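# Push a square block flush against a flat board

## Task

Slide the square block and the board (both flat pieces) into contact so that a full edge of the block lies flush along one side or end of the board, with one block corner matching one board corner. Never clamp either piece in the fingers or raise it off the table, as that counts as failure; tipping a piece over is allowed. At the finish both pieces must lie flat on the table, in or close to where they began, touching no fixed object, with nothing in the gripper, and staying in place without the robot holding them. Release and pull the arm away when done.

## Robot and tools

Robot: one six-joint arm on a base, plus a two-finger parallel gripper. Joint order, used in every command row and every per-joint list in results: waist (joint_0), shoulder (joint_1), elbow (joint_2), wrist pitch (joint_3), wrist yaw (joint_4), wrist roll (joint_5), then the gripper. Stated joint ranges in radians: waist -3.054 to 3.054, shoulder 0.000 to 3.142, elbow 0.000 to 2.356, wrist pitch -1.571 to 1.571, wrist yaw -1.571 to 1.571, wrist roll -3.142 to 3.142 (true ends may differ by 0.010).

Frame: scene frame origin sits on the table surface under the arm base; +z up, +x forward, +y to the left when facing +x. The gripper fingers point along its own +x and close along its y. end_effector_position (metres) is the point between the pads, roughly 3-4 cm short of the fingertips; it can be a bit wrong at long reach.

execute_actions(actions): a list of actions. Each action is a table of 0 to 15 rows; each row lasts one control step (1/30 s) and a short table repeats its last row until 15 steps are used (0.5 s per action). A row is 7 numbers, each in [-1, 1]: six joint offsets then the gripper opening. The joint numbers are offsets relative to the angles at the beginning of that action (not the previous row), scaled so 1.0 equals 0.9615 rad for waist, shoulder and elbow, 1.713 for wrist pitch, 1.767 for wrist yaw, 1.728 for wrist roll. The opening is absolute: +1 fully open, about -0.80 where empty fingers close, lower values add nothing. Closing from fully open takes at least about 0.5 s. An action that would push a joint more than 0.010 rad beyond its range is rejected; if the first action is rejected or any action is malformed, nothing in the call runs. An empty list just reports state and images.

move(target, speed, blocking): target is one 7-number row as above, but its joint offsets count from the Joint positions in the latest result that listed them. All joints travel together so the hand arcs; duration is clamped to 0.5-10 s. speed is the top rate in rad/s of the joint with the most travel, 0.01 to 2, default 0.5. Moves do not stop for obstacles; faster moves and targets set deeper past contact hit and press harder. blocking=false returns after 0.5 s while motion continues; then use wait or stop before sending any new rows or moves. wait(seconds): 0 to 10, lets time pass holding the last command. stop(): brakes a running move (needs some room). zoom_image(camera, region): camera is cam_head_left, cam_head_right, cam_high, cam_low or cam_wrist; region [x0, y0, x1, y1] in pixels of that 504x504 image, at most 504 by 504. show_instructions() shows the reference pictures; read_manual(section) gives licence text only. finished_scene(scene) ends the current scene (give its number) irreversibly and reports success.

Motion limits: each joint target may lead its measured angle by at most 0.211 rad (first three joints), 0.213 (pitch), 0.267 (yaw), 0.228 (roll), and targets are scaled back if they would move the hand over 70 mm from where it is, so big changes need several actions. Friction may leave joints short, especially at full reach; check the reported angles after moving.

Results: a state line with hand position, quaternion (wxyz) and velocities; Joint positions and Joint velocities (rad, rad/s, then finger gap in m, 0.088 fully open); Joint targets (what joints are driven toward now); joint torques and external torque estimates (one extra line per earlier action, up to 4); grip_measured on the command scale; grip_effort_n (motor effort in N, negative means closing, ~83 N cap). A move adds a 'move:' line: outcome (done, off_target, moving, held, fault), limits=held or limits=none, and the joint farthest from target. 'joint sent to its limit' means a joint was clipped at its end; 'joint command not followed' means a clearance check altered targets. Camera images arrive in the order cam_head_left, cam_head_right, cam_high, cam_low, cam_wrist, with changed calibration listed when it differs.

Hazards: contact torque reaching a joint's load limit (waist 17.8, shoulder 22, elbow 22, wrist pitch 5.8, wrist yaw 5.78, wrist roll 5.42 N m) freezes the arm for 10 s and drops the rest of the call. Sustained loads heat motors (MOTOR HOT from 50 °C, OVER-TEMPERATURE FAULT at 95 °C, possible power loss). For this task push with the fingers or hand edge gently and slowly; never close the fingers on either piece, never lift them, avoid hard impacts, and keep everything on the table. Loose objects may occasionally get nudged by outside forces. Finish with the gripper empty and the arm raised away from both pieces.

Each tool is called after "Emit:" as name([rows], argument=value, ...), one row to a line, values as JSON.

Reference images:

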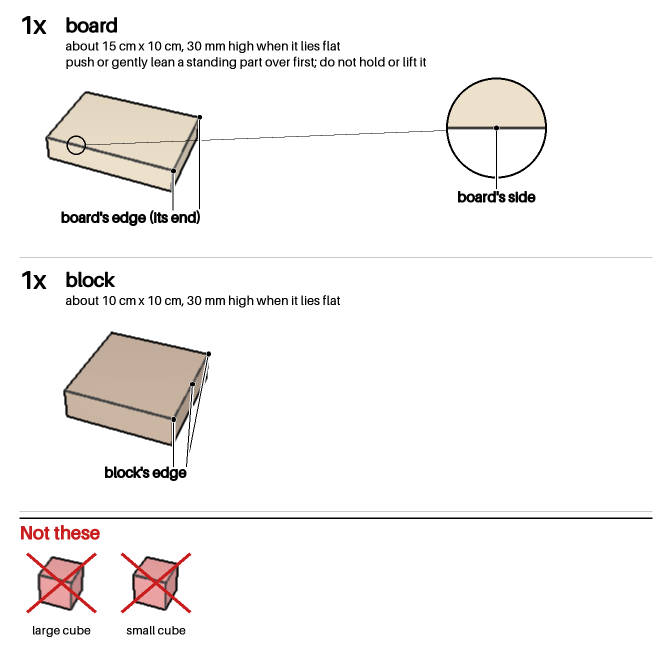

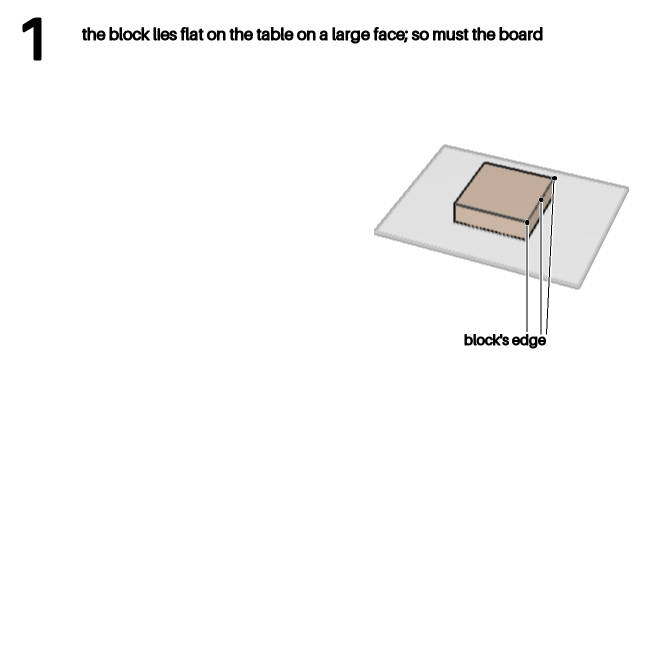

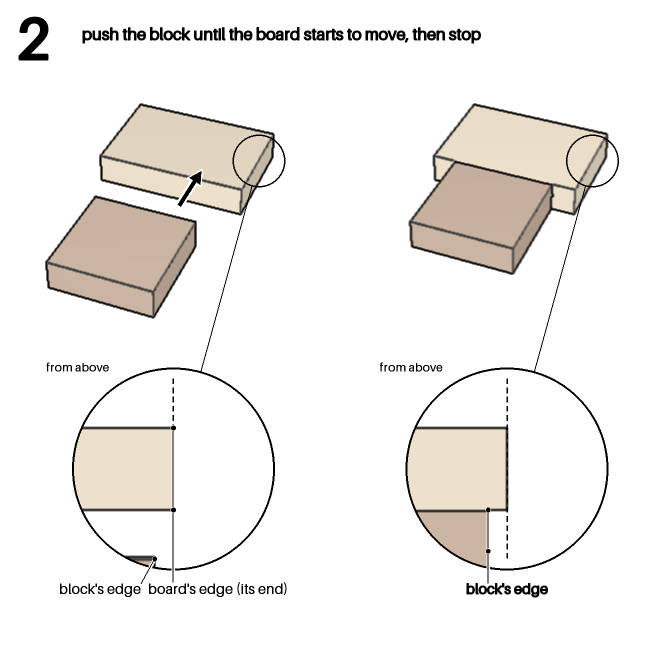

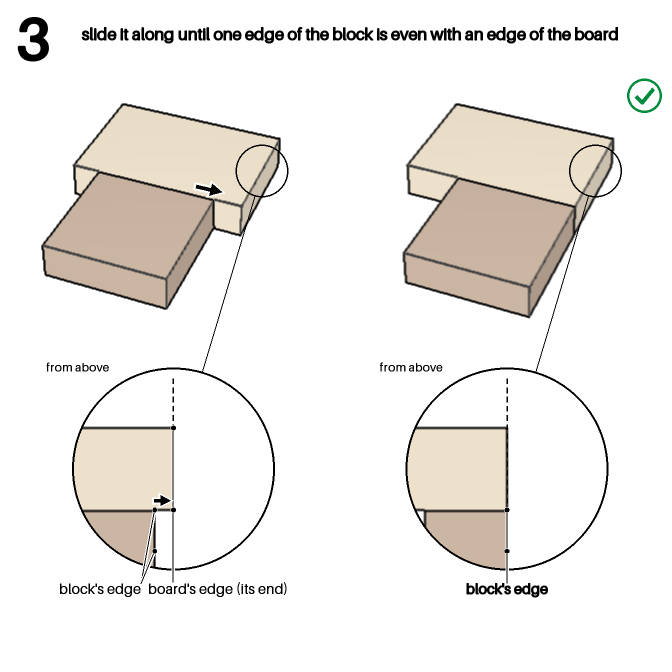

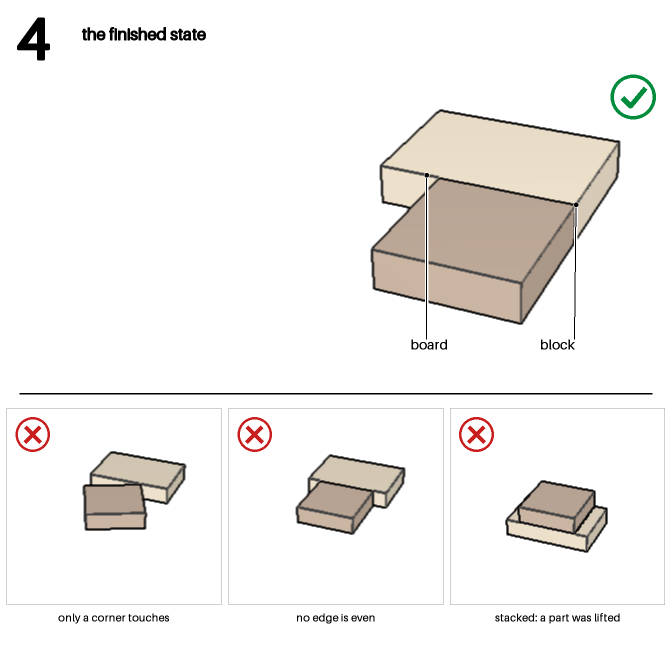

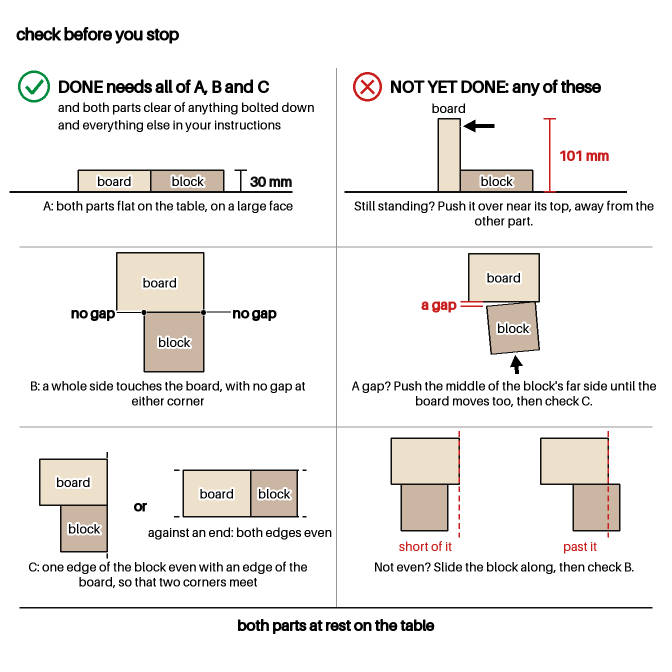

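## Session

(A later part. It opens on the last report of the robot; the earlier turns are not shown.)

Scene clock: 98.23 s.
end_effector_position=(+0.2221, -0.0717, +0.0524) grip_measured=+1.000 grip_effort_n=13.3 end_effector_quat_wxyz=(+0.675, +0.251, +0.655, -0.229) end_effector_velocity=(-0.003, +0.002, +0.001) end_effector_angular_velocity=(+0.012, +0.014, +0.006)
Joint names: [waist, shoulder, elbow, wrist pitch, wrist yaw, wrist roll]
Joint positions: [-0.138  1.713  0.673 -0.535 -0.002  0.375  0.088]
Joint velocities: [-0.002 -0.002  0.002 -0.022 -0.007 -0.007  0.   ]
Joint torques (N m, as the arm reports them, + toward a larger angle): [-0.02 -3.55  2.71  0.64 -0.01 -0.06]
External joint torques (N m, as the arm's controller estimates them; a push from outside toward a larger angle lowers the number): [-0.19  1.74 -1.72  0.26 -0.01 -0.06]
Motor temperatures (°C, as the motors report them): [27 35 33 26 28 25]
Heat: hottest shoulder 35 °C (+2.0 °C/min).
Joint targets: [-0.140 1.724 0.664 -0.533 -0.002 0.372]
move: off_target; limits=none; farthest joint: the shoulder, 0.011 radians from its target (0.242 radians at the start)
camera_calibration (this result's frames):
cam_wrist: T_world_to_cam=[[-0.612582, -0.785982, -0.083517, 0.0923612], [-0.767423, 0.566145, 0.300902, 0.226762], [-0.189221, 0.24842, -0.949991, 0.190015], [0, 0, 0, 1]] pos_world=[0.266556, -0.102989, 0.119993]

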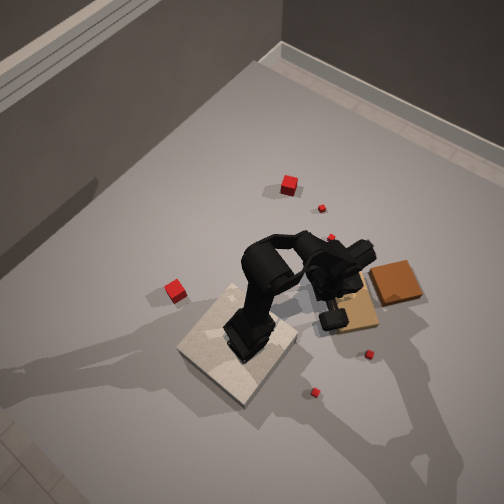

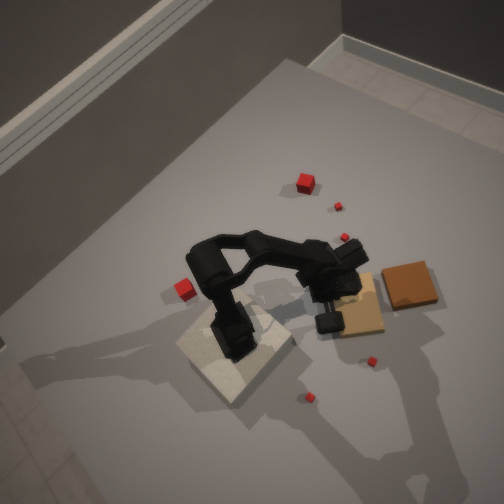

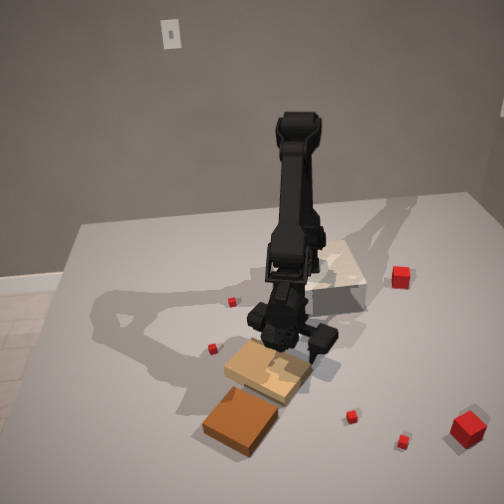

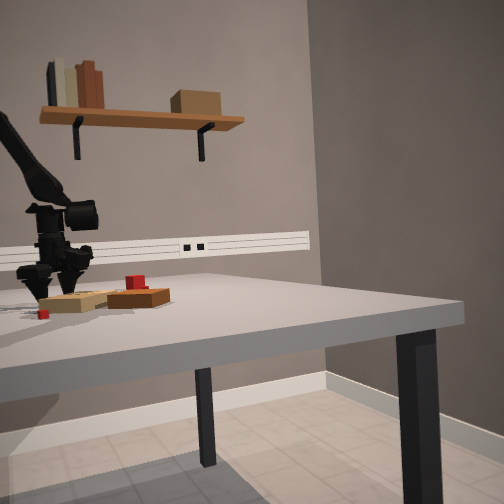

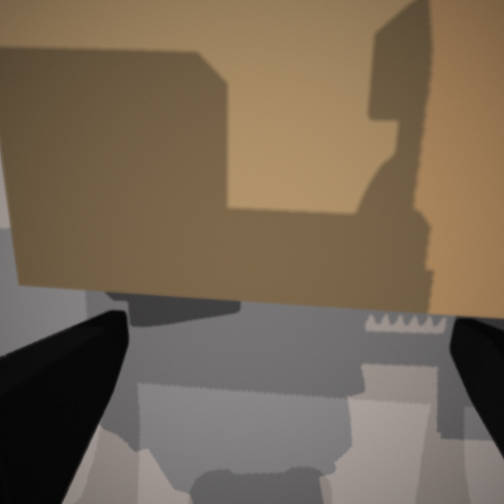

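Emit:
move(target=[-0.078,0.1725,0.217,-0.024,0,-0.041,1], speed=0.09)

Emit:
zoom_image(camera="cam_high", region=[180,330,340,480])

Emit:
zoom_image(camera="cam_head_right", region=[320,230,460,350])

Scene clock: 106.63 s.
end_effector_position=(+0.2586, -0.1029, +0.0534) grip_measured=+1.000 grip_effort_n=13.3 end_effector_quat_wxyz=(+0.673, +0.254, +0.656, -0.227) end_effector_velocity=(-0.000, -0.003, +0.000) end_effector_angular_velocity=(-0.009, -0.004, -0.000)
Joint names: [waist, shoulder, elbow, wrist pitch, wrist yaw, wrist roll]
Joint positions: [-0.206  1.86   0.867 -0.588 -0.007  0.309  0.088]
Joint velocities: [-0.007 -0.002 -0.002  0.007  0.007 -0.007  0.   ]
Joint torques (N m, as the arm reports them, + toward a larger angle): [-0.41 -3.98  5.15  1.32  0.18 -0.08]
External joint torques (N m, as the arm's controller estimates them; a push from outside toward a larger angle lowers the number): [-0.61  2.61  0.55  0.94  0.19 -0.08]
Motor temperatures (°C, as the motors report them): [27 34 33 26 28 25]
Heat: hottest shoulder 34 °C (+0.0 °C/min).
Joint targets: [-0.213 1.879 0.882 -0.576 -0.003 0.305]
move: off_target; limits=none; farthest joint: the shoulder, 0.019 radians from its target (0.166 radians at the start)
camera_calibration (this result's frames):
cam_wrist: T_world_to_cam=[[-0.613814, -0.784639, -0.0870341, 0.0909735], [-0.765752, 0.564949, 0.307337, 0.271214], [-0.191979, 0.255294, -0.947612, 0.206944], [0, 0, 0, 1]] pos_world=[0.303252, -0.134672, 0.120667]

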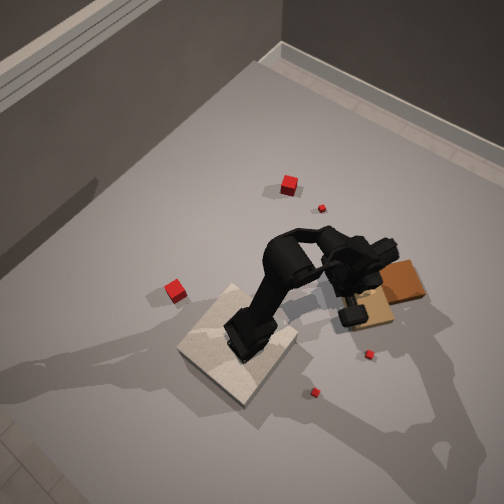

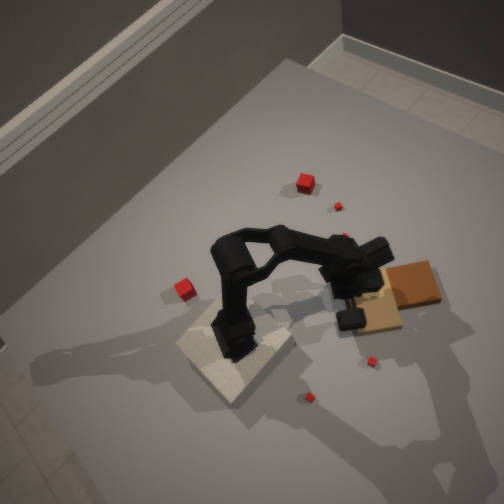

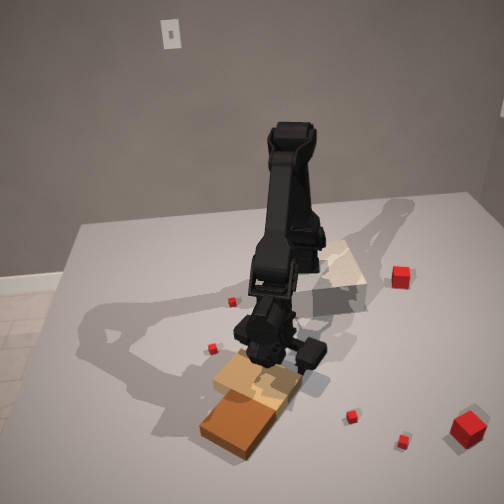

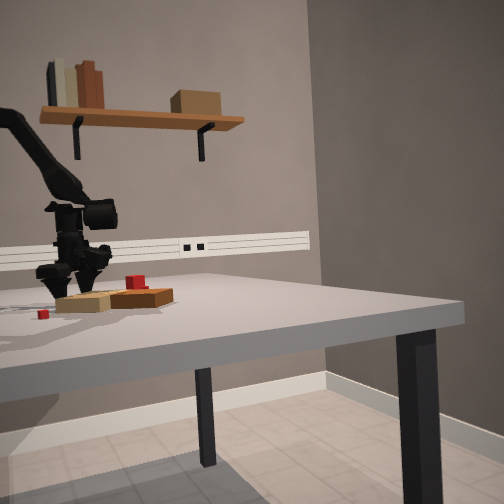

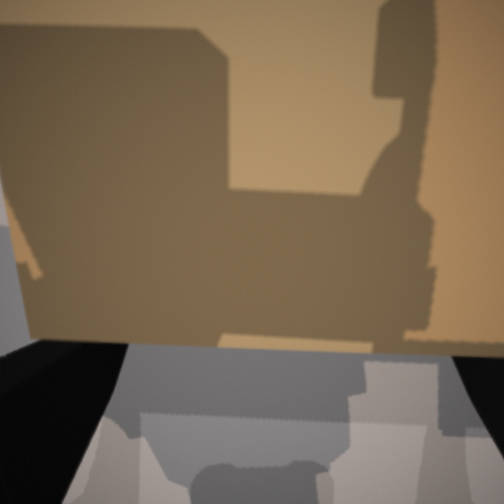

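Region (180, 330, 340, 480) of cam_high's 504x504 image, scaled by 3.150, with more detail than that image has; it fills the top 472 rows of this view, and the rest is white.

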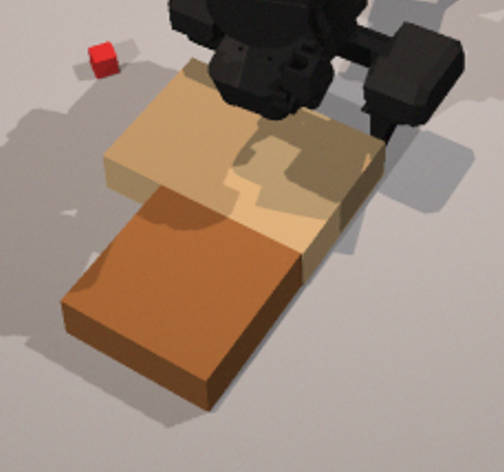

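Region (320, 230, 460, 350) of cam_head_right's 504x504 image, scaled by 3.600, with more detail than that image has; it fills the top 432 rows of this view, and the rest is white.

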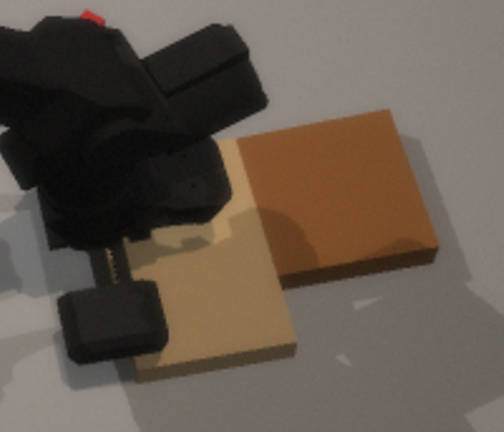

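Looks good. Retreat back and up.

Emit:
move(target=[0.09,-0.42,-0.07,-0.19,0,0.04,1], speed=0.6)

Emit:
zoom_image(camera="cam_high", region=[200,360,310,440])

Emit:
zoom_image(camera="cam_head_right", region=[350,250,450,340])

Scene clock: 111.47 s.
end_effector_position=(+0.2125, -0.0665, +0.1328) grip_measured=+1.000 grip_effort_n=13.3 end_effector_quat_wxyz=(+0.681, +0.248, +0.653, -0.221) end_effector_velocity=(+0.001, +0.000, -0.000) end_effector_angular_velocity=(+0.005, -0.009, -0.010)
Joint names: [waist, shoulder, elbow, wrist pitch, wrist yaw, wrist roll]
Joint positions: [-0.122  1.464  0.811 -0.911 -0.007  0.375  0.088]
Joint velocities: [-0.002 -0.002 -0.002  0.007 -0.007  0.007  0.   ]
Joint torques (N m, as the arm reports them, + toward a larger angle): [ 0.47 -4.66  3.55  0.37 -0.01  0.14]
External joint torques (N m, as the arm's controller estimates them; a push from outside toward a larger angle lowers the number): [ 0.32 -0.19 -2.06 -0.06  0.    0.14]
Motor temperatures (°C, as the motors report them): [27 34 33 26 27 25]
Heat: hottest shoulder 34 °C (+0.0 °C/min).
Joint targets: [-0.120 1.456 0.800 -0.913 -0.007 0.378]
move: off_target; limits=none; farthest joint: the elbow, 0.011 radians from its target (0.068 radians at the start)
camera_calibration (this result's frames):
cam_wrist: T_world_to_cam=[[-0.598377, -0.795987, -0.0913792, 0.0947034], [-0.780283, 0.553042, 0.292068, 0.195299], [-0.181946, 0.246068, -0.952022, 0.261918], [0, 0, 0, 1]] pos_world=[0.256712, -0.0970754, 0.200965]

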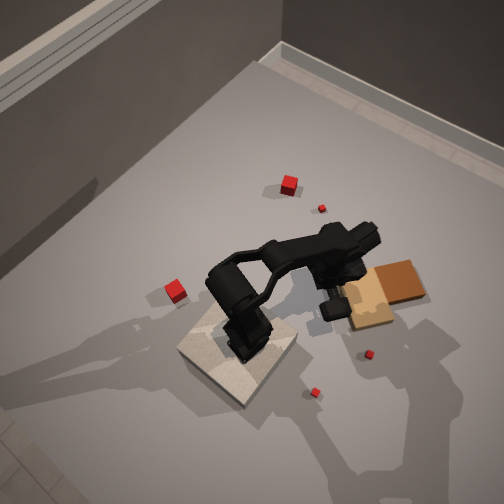

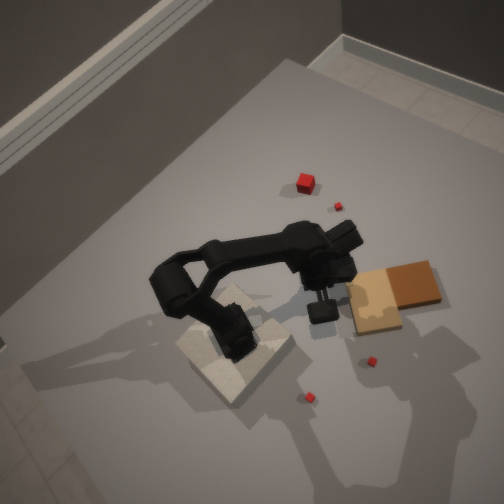

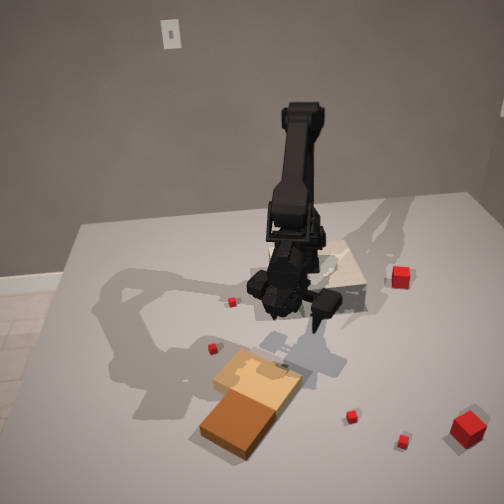

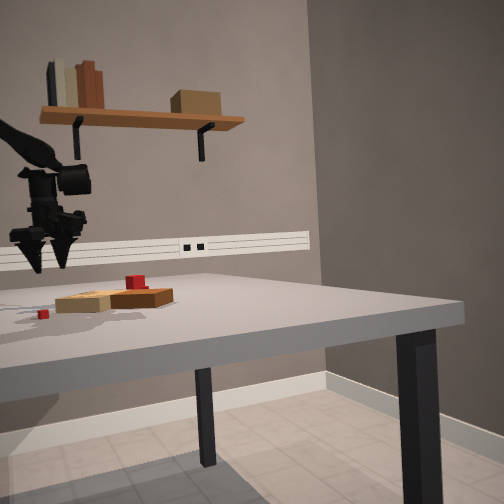

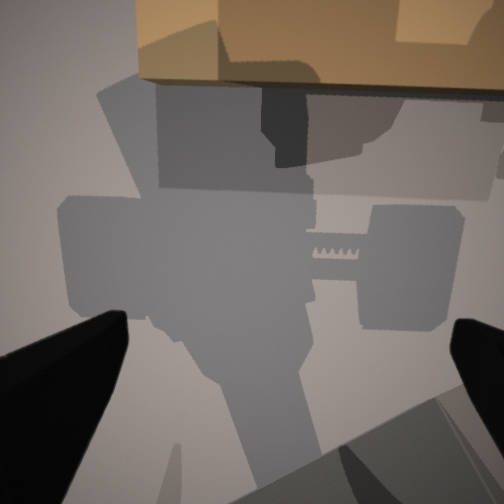

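Region (200, 360, 310, 440) of cam_high's 504x504 image, scaled by 4.582, with more detail than that image has; it fills the top 367 rows of this view, and the rest is white.

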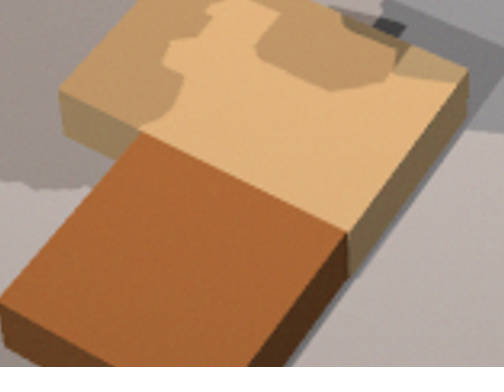

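Region (350, 250, 450, 340) of cam_head_right's 504x504 image, scaled by 5.040, with more detail than that image has; it fills the top 454 rows of this view, and the rest is white.

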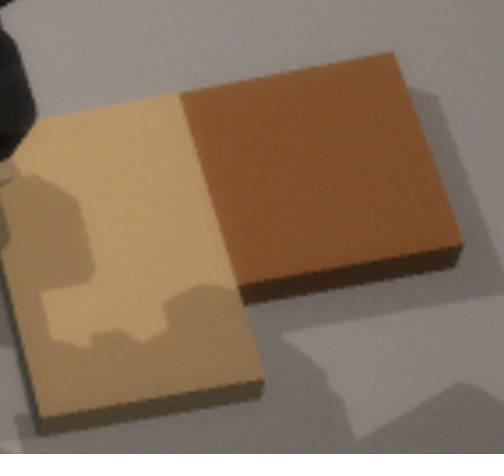

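Emit:
finished_scene(scene=1)

The scene is finished: the task was done.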